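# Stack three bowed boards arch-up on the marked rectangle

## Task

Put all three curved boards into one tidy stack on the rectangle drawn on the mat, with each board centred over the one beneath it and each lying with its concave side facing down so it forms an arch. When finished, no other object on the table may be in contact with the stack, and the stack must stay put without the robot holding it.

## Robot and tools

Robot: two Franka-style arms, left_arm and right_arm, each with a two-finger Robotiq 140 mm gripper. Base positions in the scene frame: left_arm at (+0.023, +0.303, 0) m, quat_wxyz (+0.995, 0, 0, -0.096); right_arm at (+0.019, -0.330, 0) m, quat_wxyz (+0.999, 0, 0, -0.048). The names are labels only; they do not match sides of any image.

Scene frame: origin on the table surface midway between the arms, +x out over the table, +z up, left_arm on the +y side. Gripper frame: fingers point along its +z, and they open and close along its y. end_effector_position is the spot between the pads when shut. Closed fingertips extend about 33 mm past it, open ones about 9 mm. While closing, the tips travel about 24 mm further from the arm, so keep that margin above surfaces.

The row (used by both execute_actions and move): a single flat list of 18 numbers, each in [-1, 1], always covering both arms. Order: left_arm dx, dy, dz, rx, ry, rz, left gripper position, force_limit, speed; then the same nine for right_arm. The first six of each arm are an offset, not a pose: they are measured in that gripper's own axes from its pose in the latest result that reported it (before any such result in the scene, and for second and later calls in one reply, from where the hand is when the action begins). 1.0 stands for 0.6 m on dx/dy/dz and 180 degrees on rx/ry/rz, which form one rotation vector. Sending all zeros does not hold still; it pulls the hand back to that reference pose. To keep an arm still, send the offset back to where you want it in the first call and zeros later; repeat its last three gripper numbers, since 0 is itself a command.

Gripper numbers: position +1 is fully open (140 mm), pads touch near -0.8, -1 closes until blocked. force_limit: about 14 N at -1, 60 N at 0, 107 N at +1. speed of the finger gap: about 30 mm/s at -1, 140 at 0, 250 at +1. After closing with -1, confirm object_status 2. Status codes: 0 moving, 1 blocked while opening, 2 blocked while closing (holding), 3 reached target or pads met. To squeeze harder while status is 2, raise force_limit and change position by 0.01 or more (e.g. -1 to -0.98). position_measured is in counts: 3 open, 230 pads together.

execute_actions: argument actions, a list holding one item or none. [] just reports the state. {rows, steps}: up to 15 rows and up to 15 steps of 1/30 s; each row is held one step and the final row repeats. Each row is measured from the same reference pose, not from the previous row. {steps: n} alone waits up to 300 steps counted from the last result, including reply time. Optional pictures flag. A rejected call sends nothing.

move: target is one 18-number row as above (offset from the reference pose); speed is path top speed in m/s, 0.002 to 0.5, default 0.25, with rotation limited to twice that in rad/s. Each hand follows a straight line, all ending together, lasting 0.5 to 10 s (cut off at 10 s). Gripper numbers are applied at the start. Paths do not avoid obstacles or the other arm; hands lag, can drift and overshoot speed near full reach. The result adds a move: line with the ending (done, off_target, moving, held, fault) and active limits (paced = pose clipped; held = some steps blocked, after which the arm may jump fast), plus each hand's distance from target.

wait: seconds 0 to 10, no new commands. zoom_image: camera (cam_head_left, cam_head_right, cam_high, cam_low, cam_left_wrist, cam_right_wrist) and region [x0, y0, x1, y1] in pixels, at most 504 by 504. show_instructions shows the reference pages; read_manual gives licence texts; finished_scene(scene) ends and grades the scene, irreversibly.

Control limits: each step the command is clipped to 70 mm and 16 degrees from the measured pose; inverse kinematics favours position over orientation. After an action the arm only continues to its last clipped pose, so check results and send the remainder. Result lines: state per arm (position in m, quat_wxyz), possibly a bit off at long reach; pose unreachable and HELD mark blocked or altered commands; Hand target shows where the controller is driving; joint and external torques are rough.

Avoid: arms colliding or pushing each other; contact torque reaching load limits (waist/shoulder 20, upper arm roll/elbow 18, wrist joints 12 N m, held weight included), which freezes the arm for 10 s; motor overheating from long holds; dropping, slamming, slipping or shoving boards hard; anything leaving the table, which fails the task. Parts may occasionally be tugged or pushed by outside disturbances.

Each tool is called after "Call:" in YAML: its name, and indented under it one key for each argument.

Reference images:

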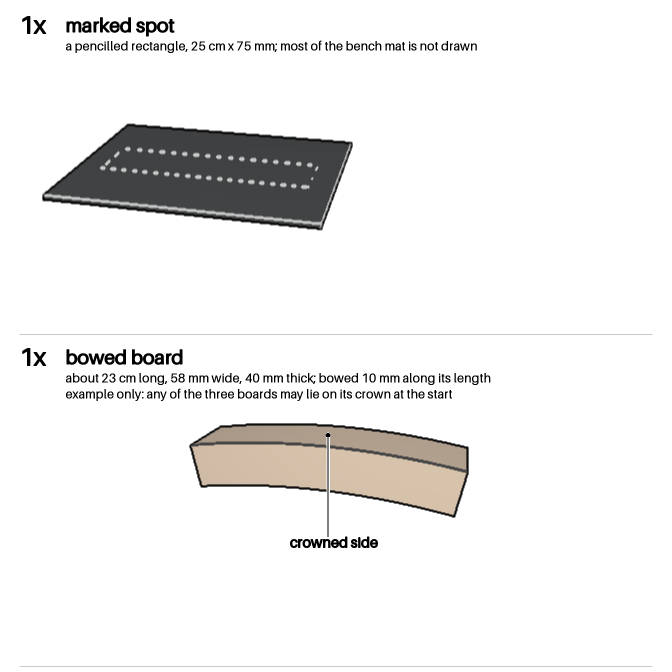

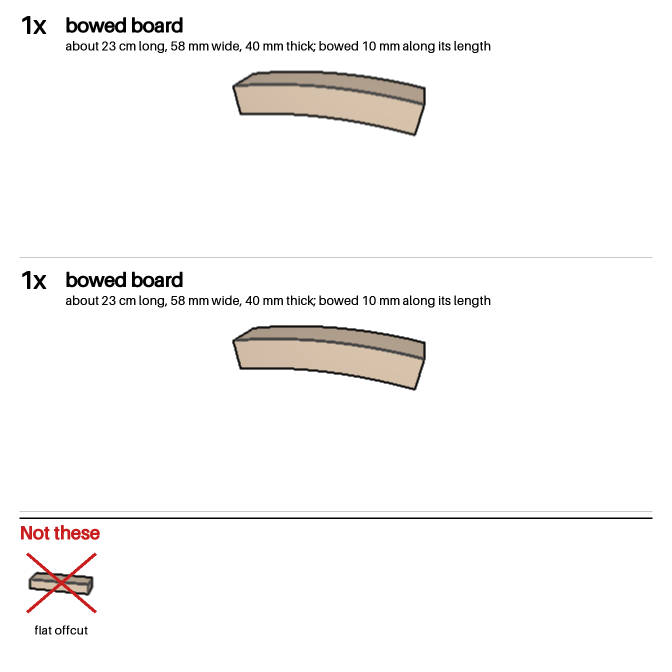

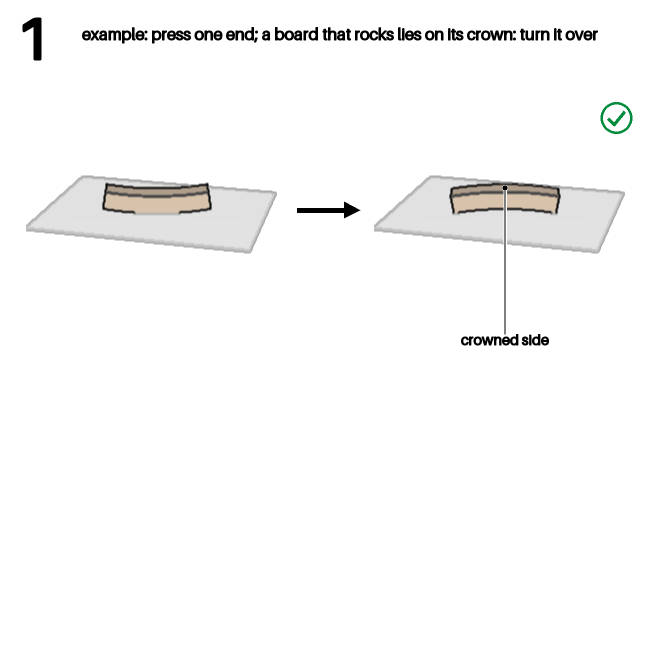

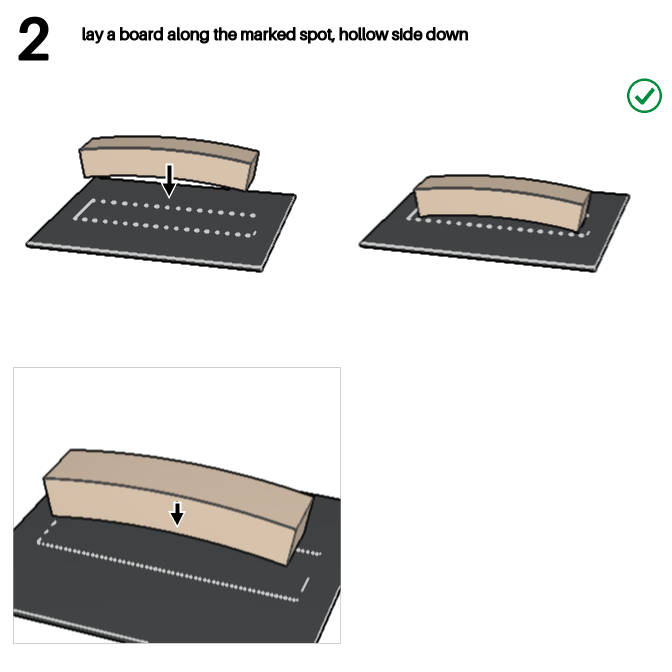

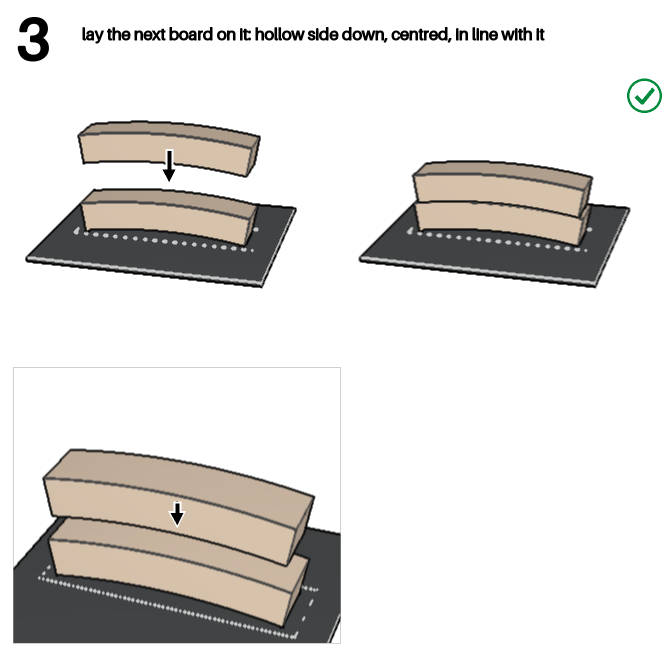

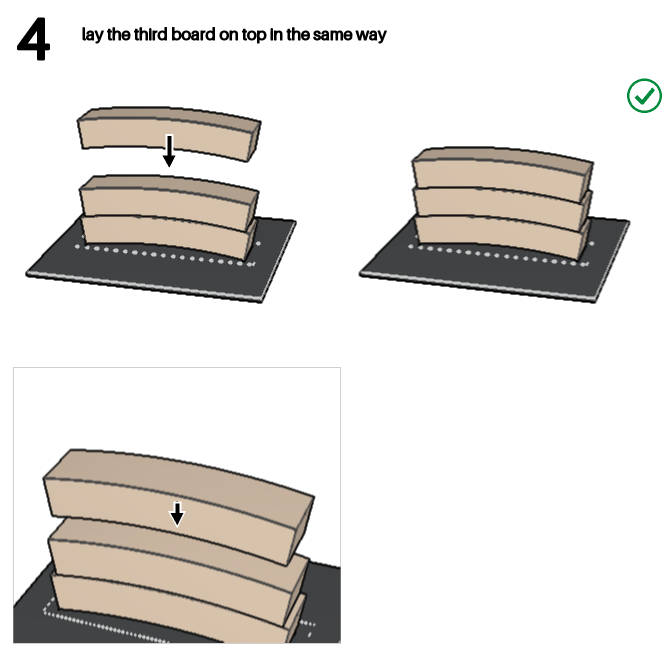

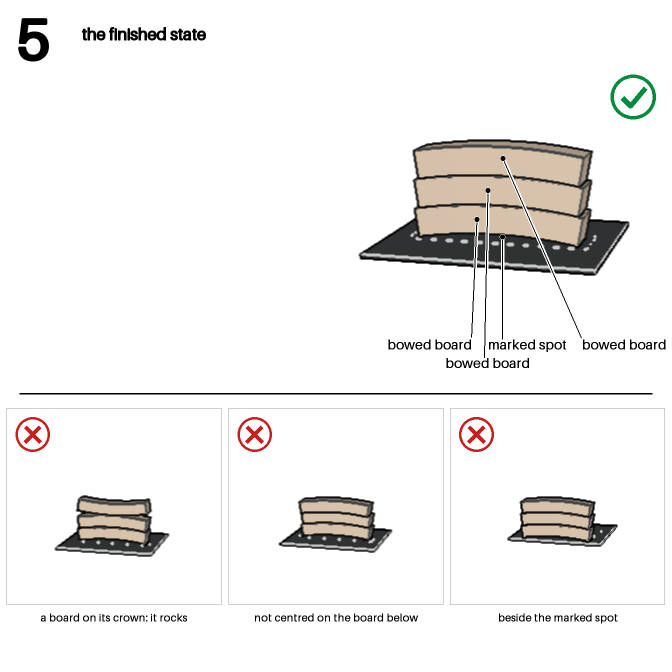

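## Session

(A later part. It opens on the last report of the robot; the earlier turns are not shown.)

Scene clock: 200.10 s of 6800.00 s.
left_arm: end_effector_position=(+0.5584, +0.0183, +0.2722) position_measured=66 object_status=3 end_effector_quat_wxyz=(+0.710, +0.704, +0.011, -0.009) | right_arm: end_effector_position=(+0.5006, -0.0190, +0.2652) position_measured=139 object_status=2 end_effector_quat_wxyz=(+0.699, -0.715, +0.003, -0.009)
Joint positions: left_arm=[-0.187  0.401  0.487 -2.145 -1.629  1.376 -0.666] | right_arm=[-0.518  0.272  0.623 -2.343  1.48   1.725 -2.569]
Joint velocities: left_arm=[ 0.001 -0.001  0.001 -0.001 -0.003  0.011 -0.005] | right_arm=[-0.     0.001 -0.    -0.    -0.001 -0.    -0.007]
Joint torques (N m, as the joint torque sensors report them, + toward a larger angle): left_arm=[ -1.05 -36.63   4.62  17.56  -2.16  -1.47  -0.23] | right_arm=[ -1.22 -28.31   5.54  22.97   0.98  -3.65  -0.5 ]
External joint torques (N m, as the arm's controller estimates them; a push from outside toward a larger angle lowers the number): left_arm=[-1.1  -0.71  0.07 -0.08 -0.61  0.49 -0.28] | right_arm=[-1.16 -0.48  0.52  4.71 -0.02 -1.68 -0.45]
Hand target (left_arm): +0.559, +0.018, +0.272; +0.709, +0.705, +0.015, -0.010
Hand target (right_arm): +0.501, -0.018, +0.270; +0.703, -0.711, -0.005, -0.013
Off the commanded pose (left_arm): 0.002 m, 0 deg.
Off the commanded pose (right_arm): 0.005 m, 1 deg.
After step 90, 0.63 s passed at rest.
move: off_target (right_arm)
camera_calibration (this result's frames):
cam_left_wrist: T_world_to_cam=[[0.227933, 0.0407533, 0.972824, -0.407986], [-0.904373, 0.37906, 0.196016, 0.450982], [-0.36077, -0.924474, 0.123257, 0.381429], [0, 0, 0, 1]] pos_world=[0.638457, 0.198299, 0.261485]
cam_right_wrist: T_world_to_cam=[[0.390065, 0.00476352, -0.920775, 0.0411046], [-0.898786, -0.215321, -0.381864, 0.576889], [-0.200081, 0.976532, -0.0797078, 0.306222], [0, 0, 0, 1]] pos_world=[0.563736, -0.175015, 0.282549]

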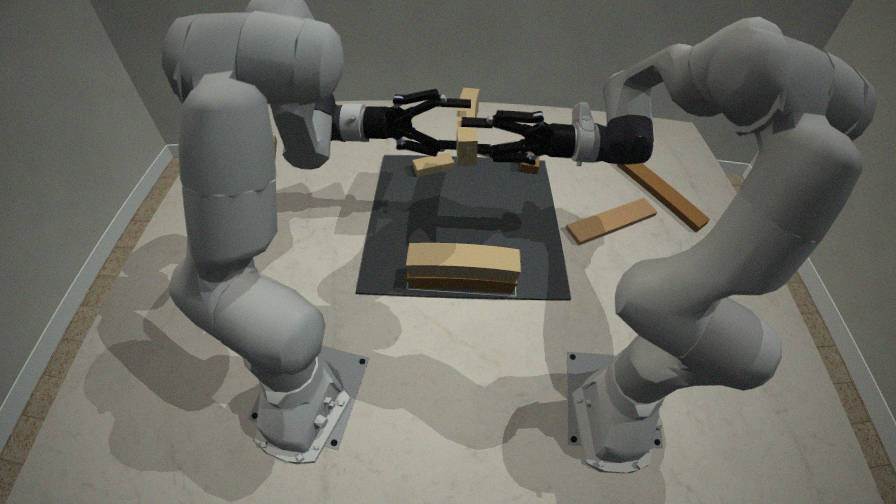

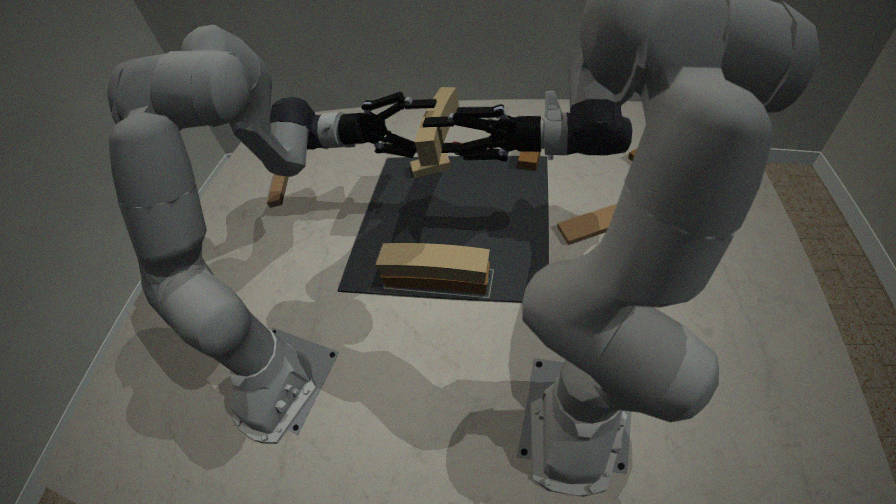

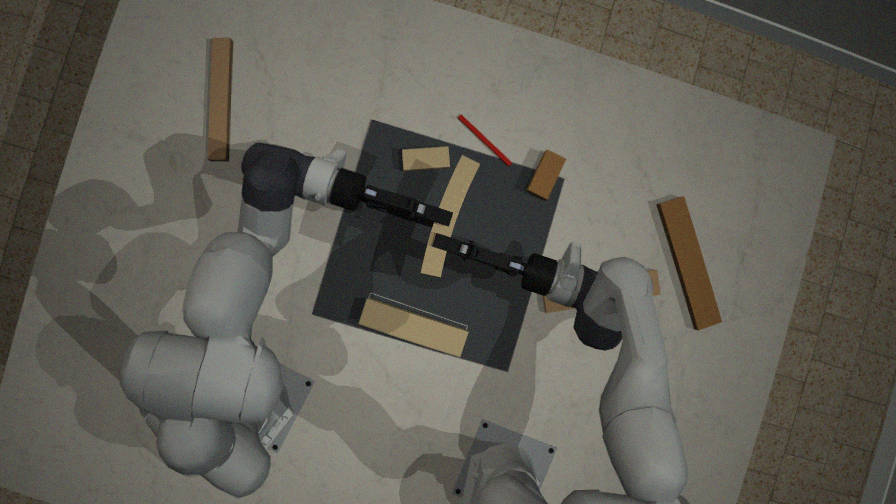

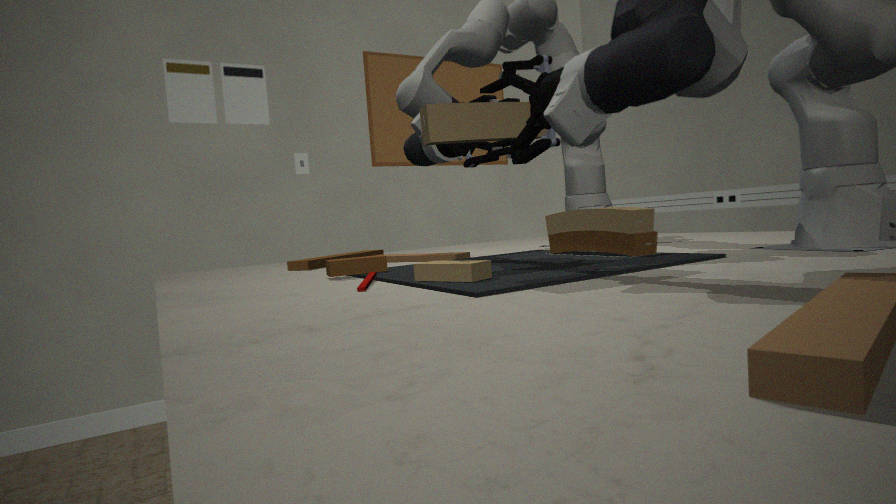

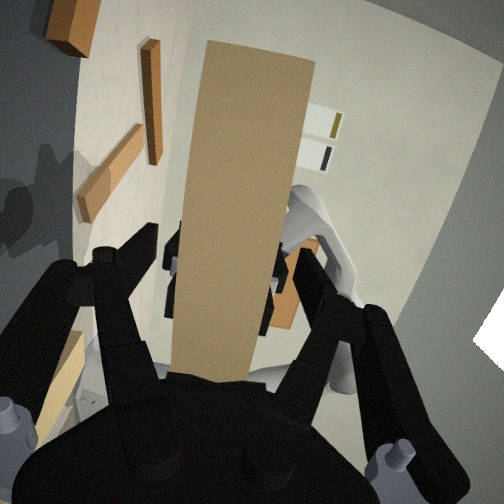

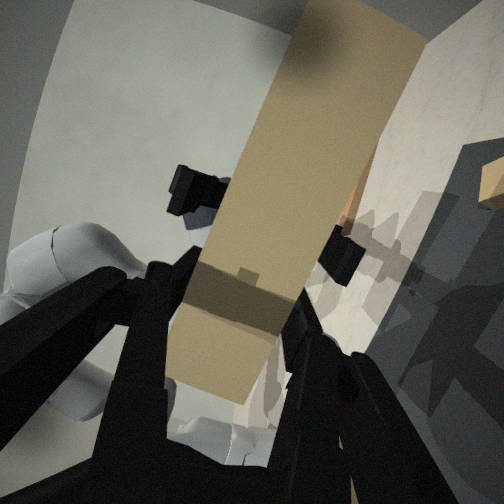

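Call:
execute_actions:
  actions:
    - {"rows":[[0.003,-0.004,-0.004,0,0,0,-1,0.2,0,0,-0.006,0,0.003,0,-0.004,-1,0.2,0]]}
  pictures: false

Call:
execute_actions:
  actions:
    - {"steps":10}
  pictures: false

Call:
execute_actions:
  actions:
    - {"rows":[[0,0.003,0,0,0,0,-1,0.2,0,0,0,0,0,0,0,0.4,0.2,0]],"steps":12}
  pictures: false

Call:
move:
  target: [0,0.006,0,0,0,0.013,-1,0.2,0,0,0,-0.35,0,0,0,0.4,0.2,0]
  speed: 0.3

Call:
move:
  target: [-0.395,-0.14,0.03,0.385,-0.385,0.385,-1,0.2,0,0,0,0,0,0,0,0.4,0.2,0]
  speed: 0.3

Scene clock: 210.63 s of 6800.00 s.
left_arm: end_effector_position=(+0.5601, +0.0197, +0.2709) position_measured=139 object_status=0 end_effector_quat_wxyz=(+0.710, +0.704, +0.012, -0.009) | right_arm: end_effector_position=(+0.5009, -0.0202, +0.2645) position_measured=139 object_status=2 end_effector_quat_wxyz=(+0.699, -0.715, +0.003, -0.011)
Joint positions: left_arm=[-0.184  0.41   0.487 -2.138 -1.63   1.371 -0.667] | right_arm=[-0.521  0.273  0.623 -2.345  1.48   1.726 -2.573]
Joint velocities: left_arm=[ 0.001 -0.     0.002  0.001 -0.001 -0.     0.   ] | right_arm=[ 0.001  0.     0.001  0.001  0.    -0.001 -0.001]
Joint torques (N m, as the joint torque sensors report them, + toward a larger angle): left_arm=[  0.97 -34.78   5.26  19.32  -1.23  -2.28   0.36] | right_arm=[ -1.1  -29.     5.87  20.92   1.99  -3.47  -0.36]
External joint torques (N m, as the arm's controller estimates them; a push from outside toward a larger angle lowers the number): left_arm=[ 0.87  1.35  0.56  1.69  0.35 -0.31  0.31] | right_arm=[-1.24 -1.18  0.64  2.71  1.01 -1.47 -0.31]
Hand target (left_arm): +0.560, +0.021, +0.270; +0.710, +0.704, +0.011, -0.009
Hand target (right_arm): +0.501, -0.019, +0.269; +0.703, -0.711, -0.002, -0.014
Off the commanded pose (left_arm): 0.002 m, 0 deg.
Off the commanded pose (right_arm): 0.004 m, 1 deg.
Steps of this call (steps 1 to 90: nothing new was sent; then 7.03 s passed at rest; steps 91 to 105: all 15 steps of this action). Readings (end_effector_position | what the end effector reports):
91: left_arm (+0.5591, +0.0186, +0.2717) | right_arm (+0.5007, -0.0191, +0.2652) | left_arm position_measured=66 object_status=0 | right_arm position_measured=139 object_status=2
92: left_arm (+0.5596, +0.0189, +0.2710) | right_arm (+0.5007, -0.0192, +0.2652) | left_arm position_measured=72 object_status=0 | right_arm position_measured=139 object_status=2
94: left_arm (+0.5599, +0.0193, +0.2697) | right_arm (+0.5008, -0.0194, +0.2652) | left_arm position_measured=87 object_status=0 | right_arm position_measured=139 object_status=2
98: left_arm (+0.5599, +0.0194, +0.2689) | right_arm (+0.5010, -0.0196, +0.2652) | left_arm position_measured=117 object_status=0 | right_arm position_measured=139 object_status=2
105: the state above

Scene clock: 210.97 s of 6800.00 s.
left_arm: end_effector_position=(+0.5601, +0.0197, +0.2709) position_measured=139 object_status=2 end_effector_quat_wxyz=(+0.710, +0.704, +0.012, -0.009) | right_arm: end_effector_position=(+0.5009, -0.0202, +0.2645) position_measured=139 object_status=2 end_effector_quat_wxyz=(+0.700, -0.715, +0.003, -0.011)
Joint positions: left_arm=[-0.184  0.41   0.487 -2.138 -1.63   1.371 -0.667] | right_arm=[-0.521  0.273  0.623 -2.345  1.48   1.726 -2.573]
Joint velocities: left_arm=[ 0.001  0.     0.001 -0.001  0.001 -0.001 -0.   ] | right_arm=[-0.001  0.    -0.     0.001 -0.002 -0.     0.   ]
Joint torques (N m, as the joint torque sensors report them, + toward a larger angle): left_arm=[  1.22 -34.6    5.23  19.36  -1.19  -2.26   0.35] | right_arm=[ -1.13 -28.59   6.48  20.65   1.94  -3.48  -0.38]
External joint torques (N m, as the arm's controller estimates them; a push from outside toward a larger angle lowers the number): left_arm=[ 1.17  1.46  0.58  1.78  0.37 -0.28  0.3 ] | right_arm=[-1.   -0.66  1.49  2.32  0.94 -1.5  -0.33]
Hand target (left_arm): +0.560, +0.021, +0.270; +0.710, +0.704, +0.011, -0.009
Hand target (right_arm): +0.501, -0.019, +0.269; +0.703, -0.711, -0.002, -0.014
Off the commanded pose (left_arm): 0.002 m, 0 deg.
Off the commanded pose (right_arm): 0.004 m, 1 deg.
Steps of this call (steps 1 to 10: nothing new was sent). Readings (end_effector_position | what the end effector reports):
1: left_arm (+0.5601, +0.0197, +0.2709) | right_arm (+0.5009, -0.0202, +0.2645) | left_arm position_measured=139 object_status=2 | right_arm position_measured=139 object_status=2
2: left_arm (+0.5601, +0.0197, +0.2709) | right_arm (+0.5009, -0.0202, +0.2645) | left_arm position_measured=139 object_status=2 | right_arm position_measured=139 object_status=2
4: left_arm (+0.5601, +0.0197, +0.2709) | right_arm (+0.5009, -0.0202, +0.2645) | left_arm position_measured=139 object_status=2 | right_arm position_measured=139 object_status=2
8: left_arm (+0.5601, +0.0197, +0.2709) | right_arm (+0.5009, -0.0202, +0.2645) | left_arm position_measured=139 object_status=2 | right_arm position_measured=139 object_status=2
10: the state above

Scene clock: 211.37 s of 6800.00 s.
left_arm: end_effector_position=(+0.5600, +0.0200, +0.2690) position_measured=140 object_status=2 end_effector_quat_wxyz=(+0.708, +0.706, +0.013, -0.010) | right_arm: end_effector_position=(+0.5008, -0.0201, +0.2645) position_measured=78 object_status=0 end_effector_quat_wxyz=(+0.700, -0.715, +0.003, -0.011)
Joint positions: left_arm=[-0.184  0.409  0.487 -2.139 -1.628  1.375 -0.667] | right_arm=[-0.521  0.273  0.623 -2.345  1.48   1.726 -2.574]
Joint velocities: left_arm=[-0.003  0.    -0.001 -0.     0.001  0.005  0.001] | right_arm=[ 0.002  0.     0.     0.     0.     0.    -0.001]
Joint torques (N m, as the joint torque sensors report them, + toward a larger angle): left_arm=[  0.33 -38.75   4.4   19.09  -1.99  -2.61  -0.01] | right_arm=[ -0.38 -28.     4.63  19.61   1.    -2.1   -0.06]
External joint torques (N m, as the arm's controller estimates them; a push from outside toward a larger angle lowers the number): left_arm=[ 0.44 -2.64 -0.1   1.44 -0.43 -0.63 -0.07] | right_arm=[-0.52 -0.18 -0.57  1.43  0.03 -0.12 -0.01]
Hand target (left_arm): +0.560, +0.020, +0.273; +0.710, +0.704, +0.012, -0.009
Hand target (right_arm): +0.501, -0.020, +0.265; +0.700, -0.715, +0.003, -0.011
Off the commanded pose (left_arm): 0.004 m, 0 deg.
Off the commanded pose (right_arm): 0.000 m, 0 deg.
Steps of this call (steps 1 to 12: all 12 steps of this action). Readings (end_effector_position | what the end effector reports):
1: left_arm (+0.5601, +0.0197, +0.2710) | right_arm (+0.5009, -0.0202, +0.2645) | left_arm position_measured=139 object_status=2 | right_arm position_measured=139 object_status=0
2: left_arm (+0.5600, +0.0196, +0.2708) | right_arm (+0.5008, -0.0201, +0.2645) | left_arm position_measured=139 object_status=2 | right_arm position_measured=139 object_status=0
4: left_arm (+0.5599, +0.0197, +0.2701) | right_arm (+0.5008, -0.0201, +0.2645) | left_arm position_measured=140 object_status=2 | right_arm position_measured=118 object_status=0
8: left_arm (+0.5599, +0.0199, +0.2693) | right_arm (+0.5008, -0.0201, +0.2645) | left_arm position_measured=140 object_status=2 | right_arm position_measured=88 object_status=0
12: the state above

Scene clock: 213.03 s of 6800.00 s.
left_arm: end_effector_position=(+0.5600, +0.0206, +0.2677) position_measured=140 object_status=2 end_effector_quat_wxyz=(+0.706, +0.708, +0.004, +0.001) | right_arm: end_effector_position=(+0.4998, -0.2295, +0.2695) position_measured=78 object_status=3 end_effector_quat_wxyz=(+0.701, -0.713, +0.003, -0.016)
Joint positions: left_arm=[-0.184  0.407  0.487 -2.141 -1.624  1.382 -0.64 ] | right_arm=[-0.778  0.352  0.427 -2.184  1.12   1.435 -2.529]
Joint velocities: left_arm=[-0.001 -0.     0.001  0.     0.     0.001  0.006] | right_arm=[-0.    -0.001  0.001  0.001 -0.002 -0.01   0.008]
Joint torques (N m, as the joint torque sensors report them, + toward a larger angle): left_arm=[  0.47 -39.54   4.37  19.31  -2.    -2.64   0.45] | right_arm=[  0.72 -32.13   5.37  21.45   0.92  -2.42   0.2 ]
External joint torques (N m, as the arm's controller estimates them; a push from outside toward a larger angle lowers the number): left_arm=[ 0.5  -3.59 -0.18  1.71 -0.45 -0.68  0.4 ] | right_arm=[ 0.73  1.3   0.19  3.32 -0.79 -0.52  0.26]
Hand target (left_arm): +0.560, +0.020, +0.272; +0.708, +0.706, -0.002, +0.005
Hand target (right_arm): +0.499, -0.228, +0.270; +0.701, -0.713, +0.002, -0.012
Off the commanded pose (left_arm): 0.005 m, 1 deg.
Off the commanded pose (right_arm): 0.003 m, 1 deg.
move: off_target (left_arm)
camera_calibration (this result's frames):
cam_left_wrist: T_world_to_cam=[[0.205136, 0.0312588, 0.978234, -0.392476], [-0.909763, 0.374646, 0.178806, 0.460178], [-0.360902, -0.926641, 0.105291, 0.389603], [0, 0, 0, 1]] pos_world=[0.639773, 0.200887, 0.260629]
cam_right_wrist: T_world_to_cam=[[0.399149, 0.00361955, -0.916879, 0.0405325], [-0.897181, -0.204662, -0.391382, 0.536668], [-0.189067, 0.978826, -0.0784434, 0.506701], [0, 0, 0, 1]] pos_world=[0.56111, -0.386283, 0.286953]

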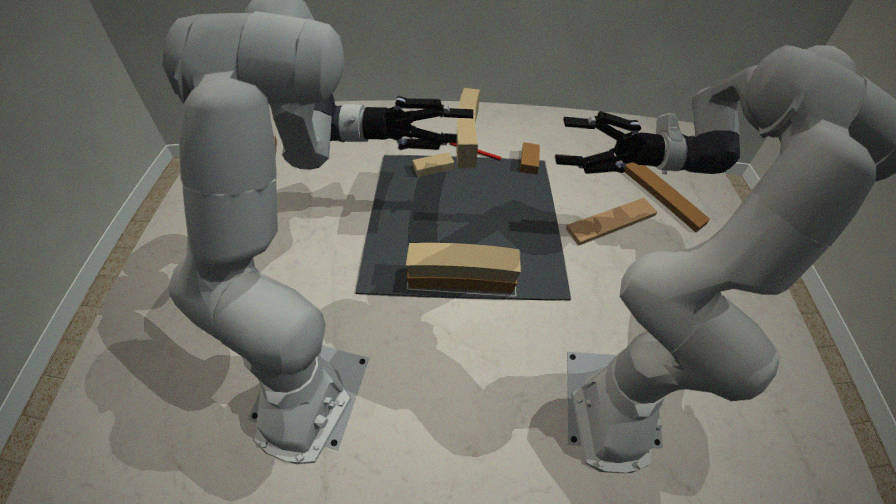

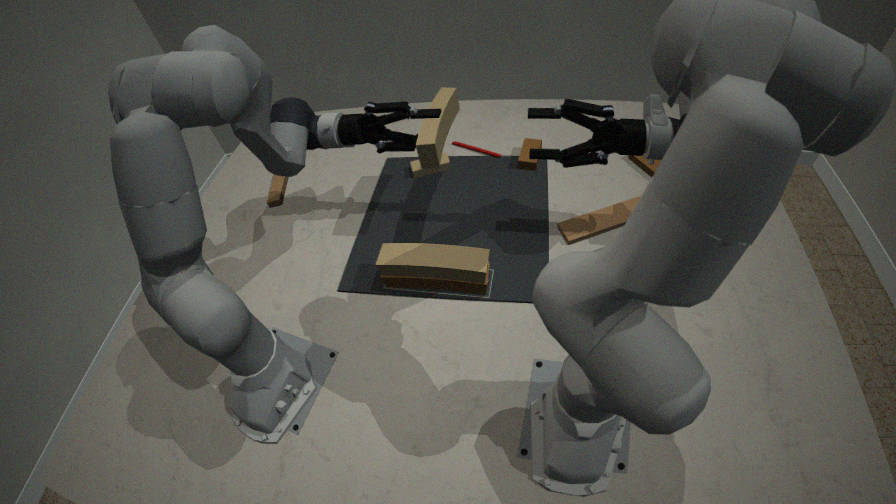

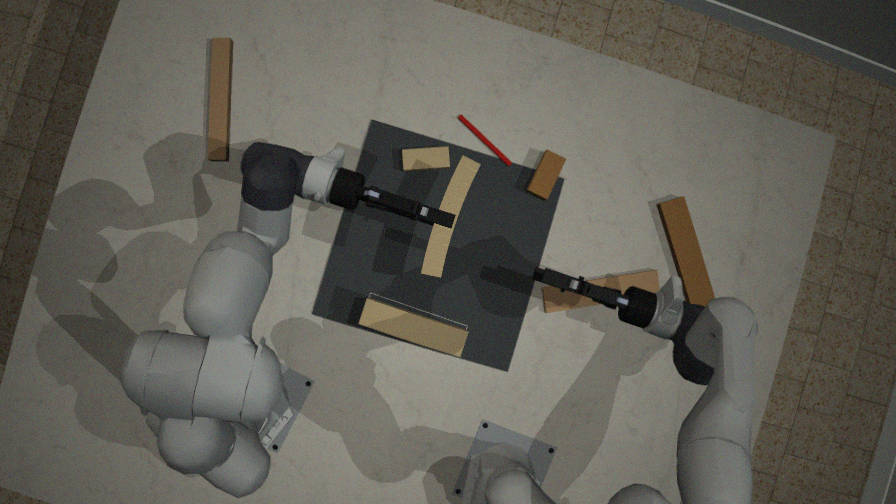

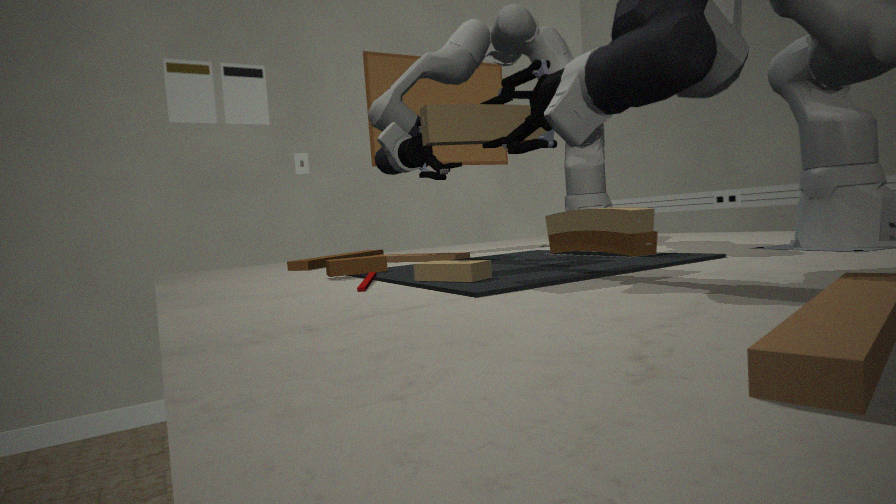

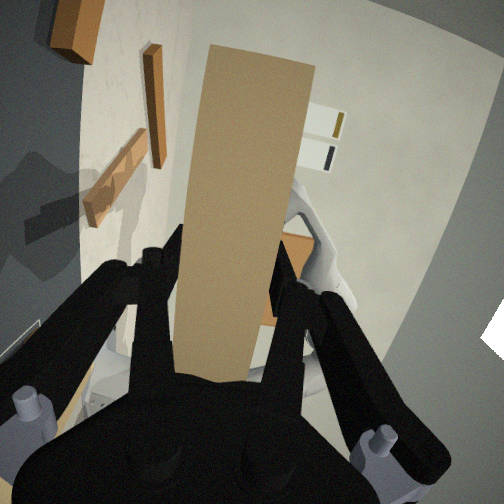

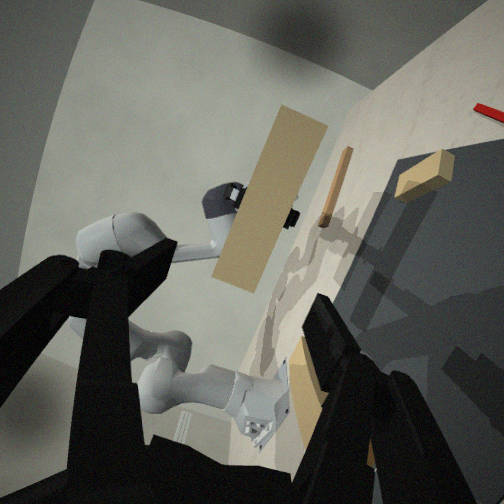

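Scene clock: 217.27 s of 6800.00 s.
left_arm: end_effector_position=(+0.3140, +0.0043, +0.1801) position_measured=140 object_status=2 end_effector_quat_wxyz=(+0.007, +0.703, -0.711, -0.015) | right_arm: end_effector_position=(+0.4998, -0.2295, +0.2695) position_measured=78 object_status=3 end_effector_quat_wxyz=(+0.701, -0.713, +0.003, -0.016)
Joint positions: left_arm=[-0.577 -0.319 -0.018 -2.515 -0.025  2.166 -0.762] | right_arm=[-0.778  0.352  0.427 -2.184  1.12   1.435 -2.529]
Joint velocities: left_arm=[ 0.002  0.    -0.001  0.     0.003  0.002 -0.032] | right_arm=[-0.     0.     0.001 -0.001  0.    -0.001  0.002]
Joint torques (N m, as the joint torque sensors report them, + toward a larger angle): left_arm=[  1.84 -22.39  -1.28  25.6    1.06   3.07  -0.15] | right_arm=[ -0.84 -33.6    4.74  19.29   1.73  -1.97  -0.09]
External joint torques (N m, as the arm's controller estimates them; a push from outside toward a larger angle lowers the number): left_arm=[ 1.83 -2.75 -1.15  2.54  0.4   0.61 -0.15] | right_arm=[-0.92 -0.34 -0.52  1.29  0.02 -0.06 -0.04]
Hand target (left_arm): +0.317, +0.002, +0.183; +0.006, +0.708, -0.706, -0.009
Hand target (right_arm): +0.500, -0.230, +0.270; +0.701, -0.713, +0.003, -0.016
Off the commanded pose (left_arm): 0.010 m, 2 deg.
Off the commanded pose (right_arm): 0.000 m, 0 deg.
move: off_target (left_arm)
camera_calibration (this result's frames):
cam_left_wrist: T_world_to_cam=[[-0.979865, -0.190012, 0.0613132, 0.282357], [-0.150938, 0.905985, 0.395485, -0.0214286], [-0.130696, 0.378267, -0.916424, 0.401], [0, 0, 0, 1]] pos_world=[0.325846, -0.0786201, 0.358648]
cam_right_wrist: T_world_to_cam=[[0.399119, 0.00366937, -0.916892, 0.0405781], [-0.897186, -0.204679, -0.391361, 0.536657], [-0.189105, 0.978822, -0.0783994, 0.506701], [0, 0, 0, 1]] pos_world=[0.561105, -0.386276, 0.286957]

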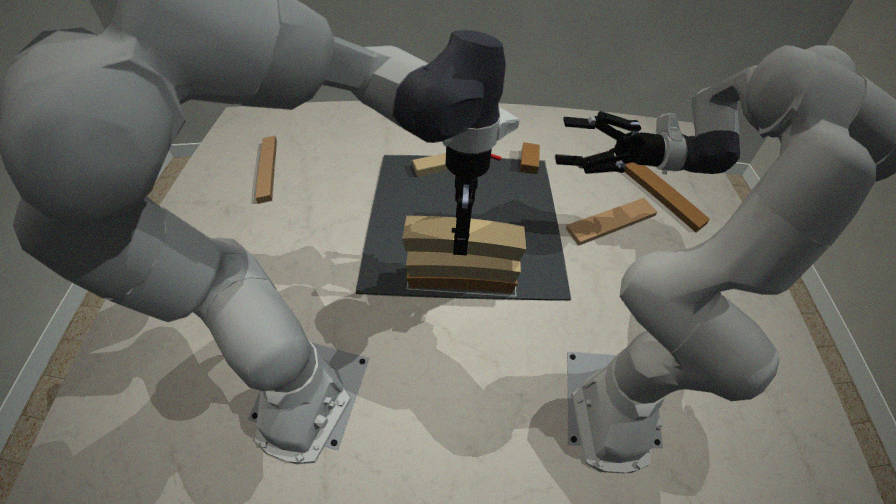

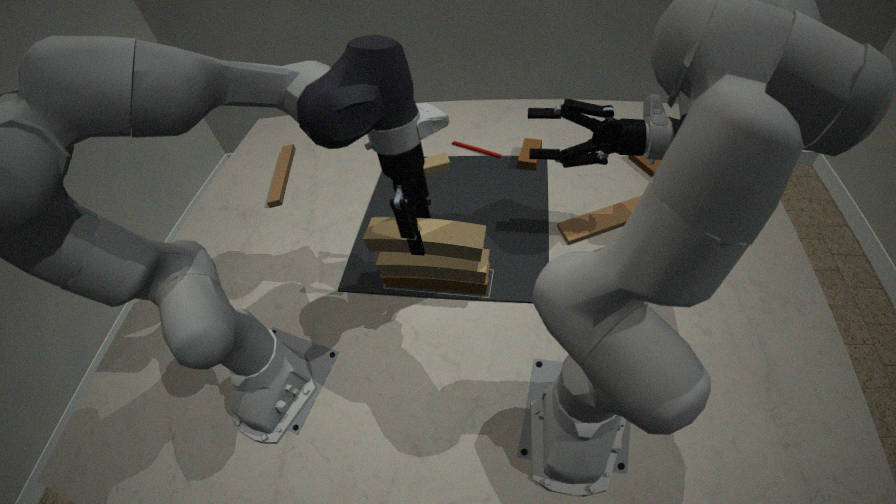

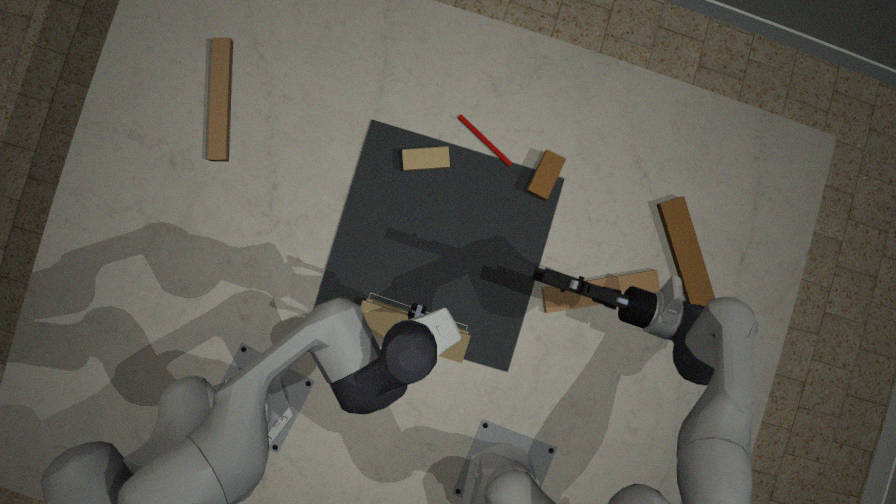

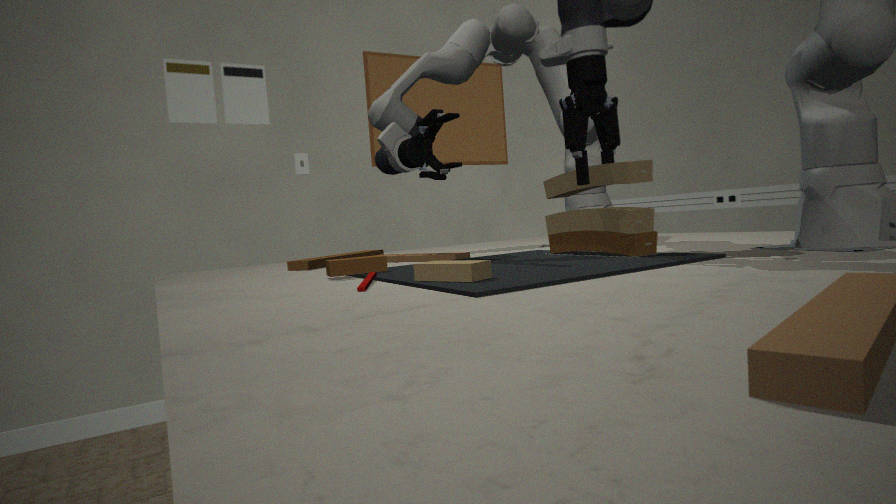

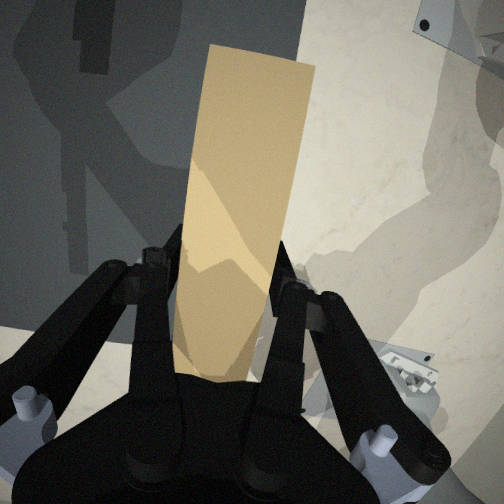

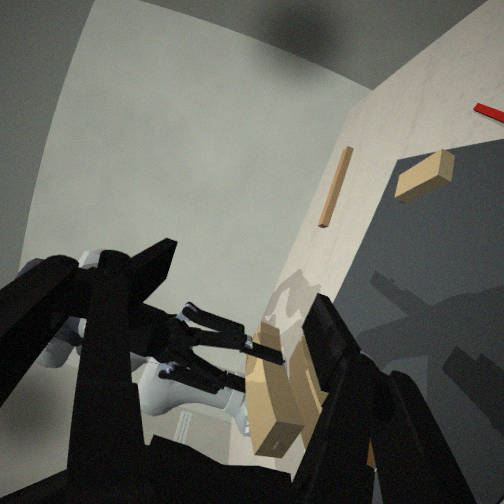

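Call:
move:
  target: [0.006,-0.006,0.07,0.012,0.009,-0.006,-1,0.2,0,0,0,0,0,0,0,0.4,0.2,0]
  speed: 0.05

Call:
zoom_image:
  camera: "cam_head_left"
  region: [380,200,540,320]

Call:
zoom_image:
  camera: "cam_low"
  region: [520,160,700,270]

Scene clock: 226.10 s of 6800.00 s.
left_arm: end_effector_position=(+0.3157, +0.0024, +0.1383) position_measured=140 object_status=2 end_effector_quat_wxyz=(+0.005, +0.708, -0.706, +0.006) | right_arm: end_effector_position=(+0.4998, -0.2295, +0.2695) position_measured=78 object_status=3 end_effector_quat_wxyz=(+0.701, -0.713, +0.003, -0.016)
Joint positions: left_arm=[-0.577 -0.279 -0.024 -2.607 -0.022  2.34  -0.78 ] | right_arm=[-0.778  0.352  0.427 -2.184  1.12   1.435 -2.529]
Joint velocities: left_arm=[ 0.001  0.004 -0.001 -0.003 -0.001  0.018 -0.004] | right_arm=[-0.001  0.001  0.    -0.001  0.001 -0.     0.004]
Joint torques (N m, as the joint torque sensors report them, + toward a larger angle): left_arm=[  1.24 -19.08  -1.18  23.5    1.25   2.95  -0.28] | right_arm=[  0.12 -33.21   4.91  19.17   1.77  -2.04   0.  ]
External joint torques (N m, as the arm's controller estimates them; a push from outside toward a larger angle lowers the number): left_arm=[ 1.26  0.89 -1.07  1.53  0.65  0.4  -0.28] | right_arm=[ 0.16  0.08 -0.24  1.14  0.06 -0.14  0.05]
Hand target (left_arm): +0.317, +0.002, +0.138; +0.003, +0.710, -0.704, +0.008
Hand target (right_arm): +0.500, -0.230, +0.270; +0.701, -0.713, +0.003, -0.016
Off the commanded pose (left_arm): 0.001 m, 0 deg.
Off the commanded pose (right_arm): 0.000 m, 0 deg.
After step 90, 4.57 s passed at rest.
move: done
camera_calibration (this result's frames):
cam_left_wrist: T_world_to_cam=[[-0.978695, -0.202521, 0.0337979, 0.289679], [-0.176394, 0.913583, 0.366402, 0.00913916], [-0.105081, 0.352634, -0.929843, 0.357536], [0, 0, 0, 1]] pos_world=[0.322689, -0.0757626, 0.319313]
cam_right_wrist: T_world_to_cam=[[0.399119, 0.00366912, -0.916892, 0.040578], [-0.897186, -0.204679, -0.391361, 0.536657], [-0.189105, 0.978822, -0.0783996, 0.506701], [0, 0, 0, 1]] pos_world=[0.561105, -0.386276, 0.286957]

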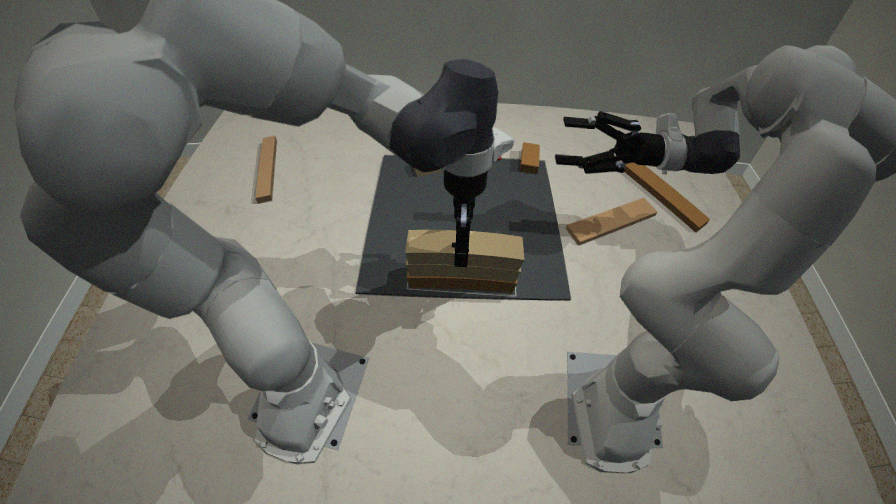

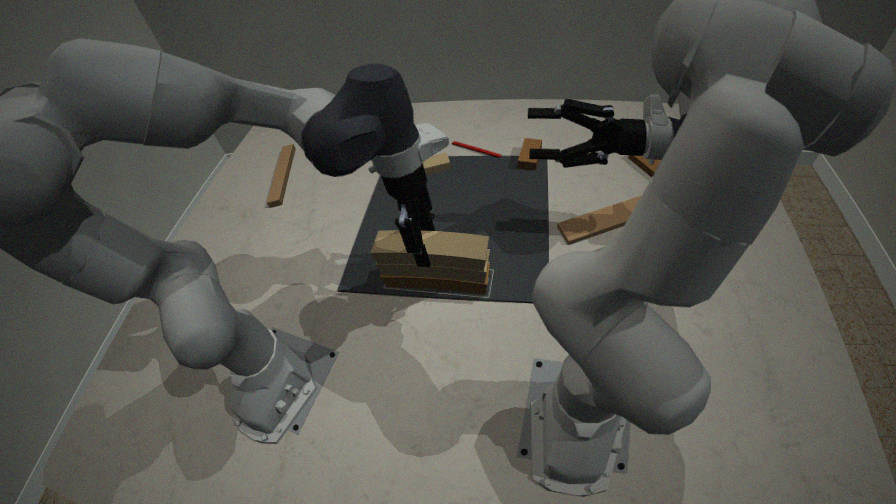

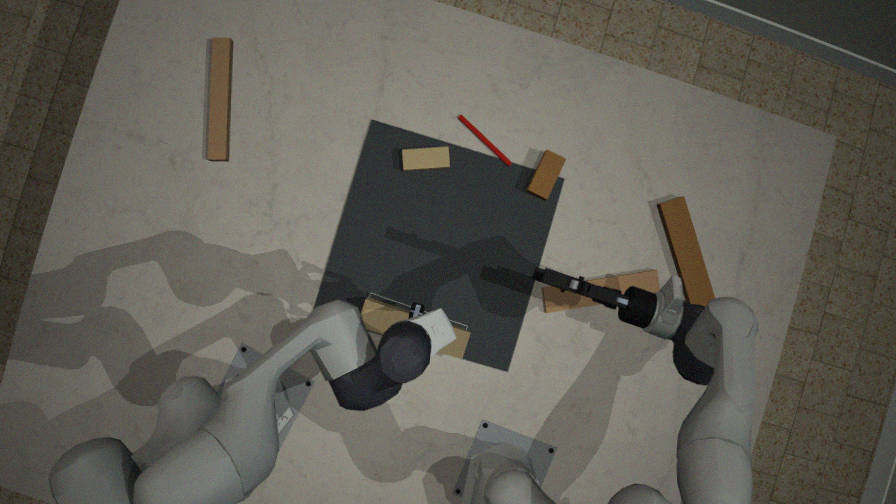

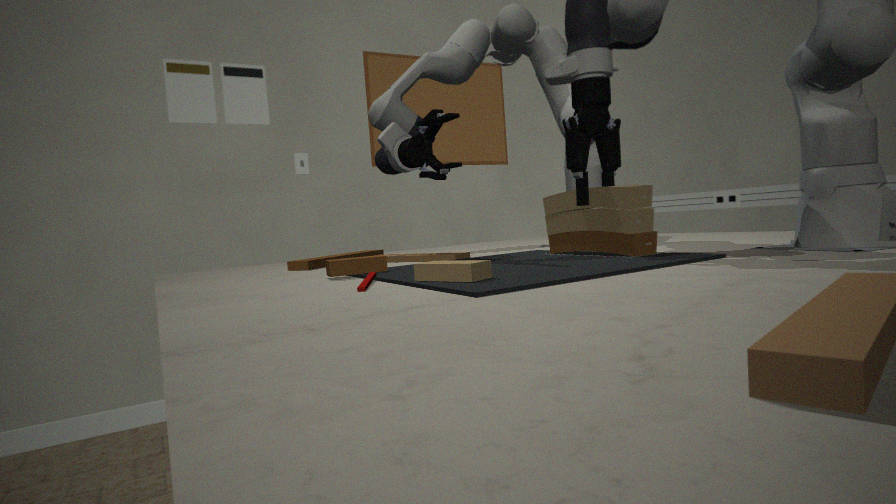

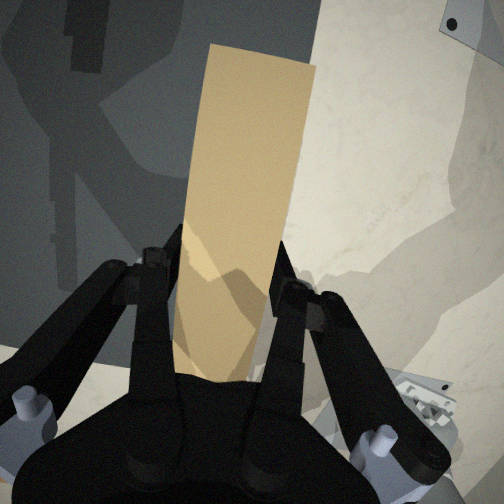

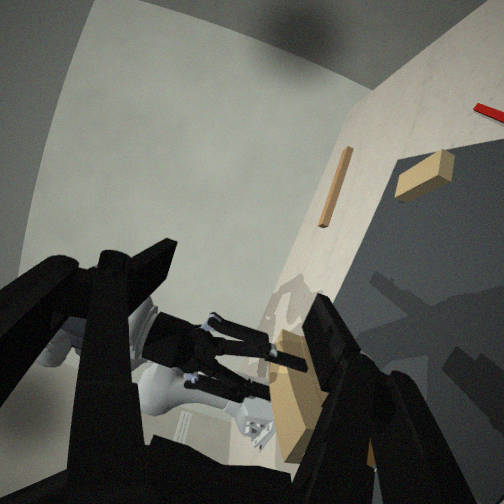

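Region (380, 200, 540, 320) of cam_head_left's 896x504 image, scaled by 3.150, with more detail than that image has; it fills the top 378 rows of this view, and the rest is white.

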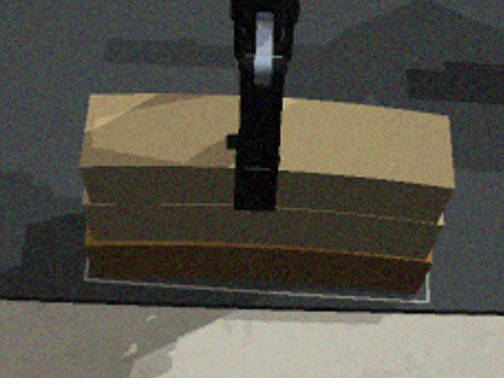

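Region (520, 160, 700, 270) of cam_low's 896x504 image, scaled by 2.800, with more detail than that image has.

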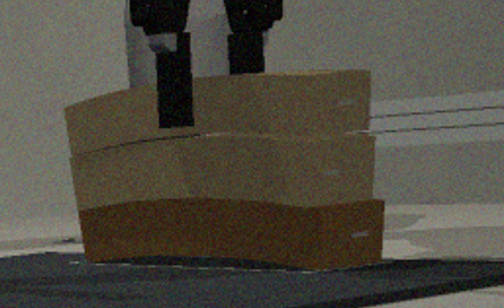

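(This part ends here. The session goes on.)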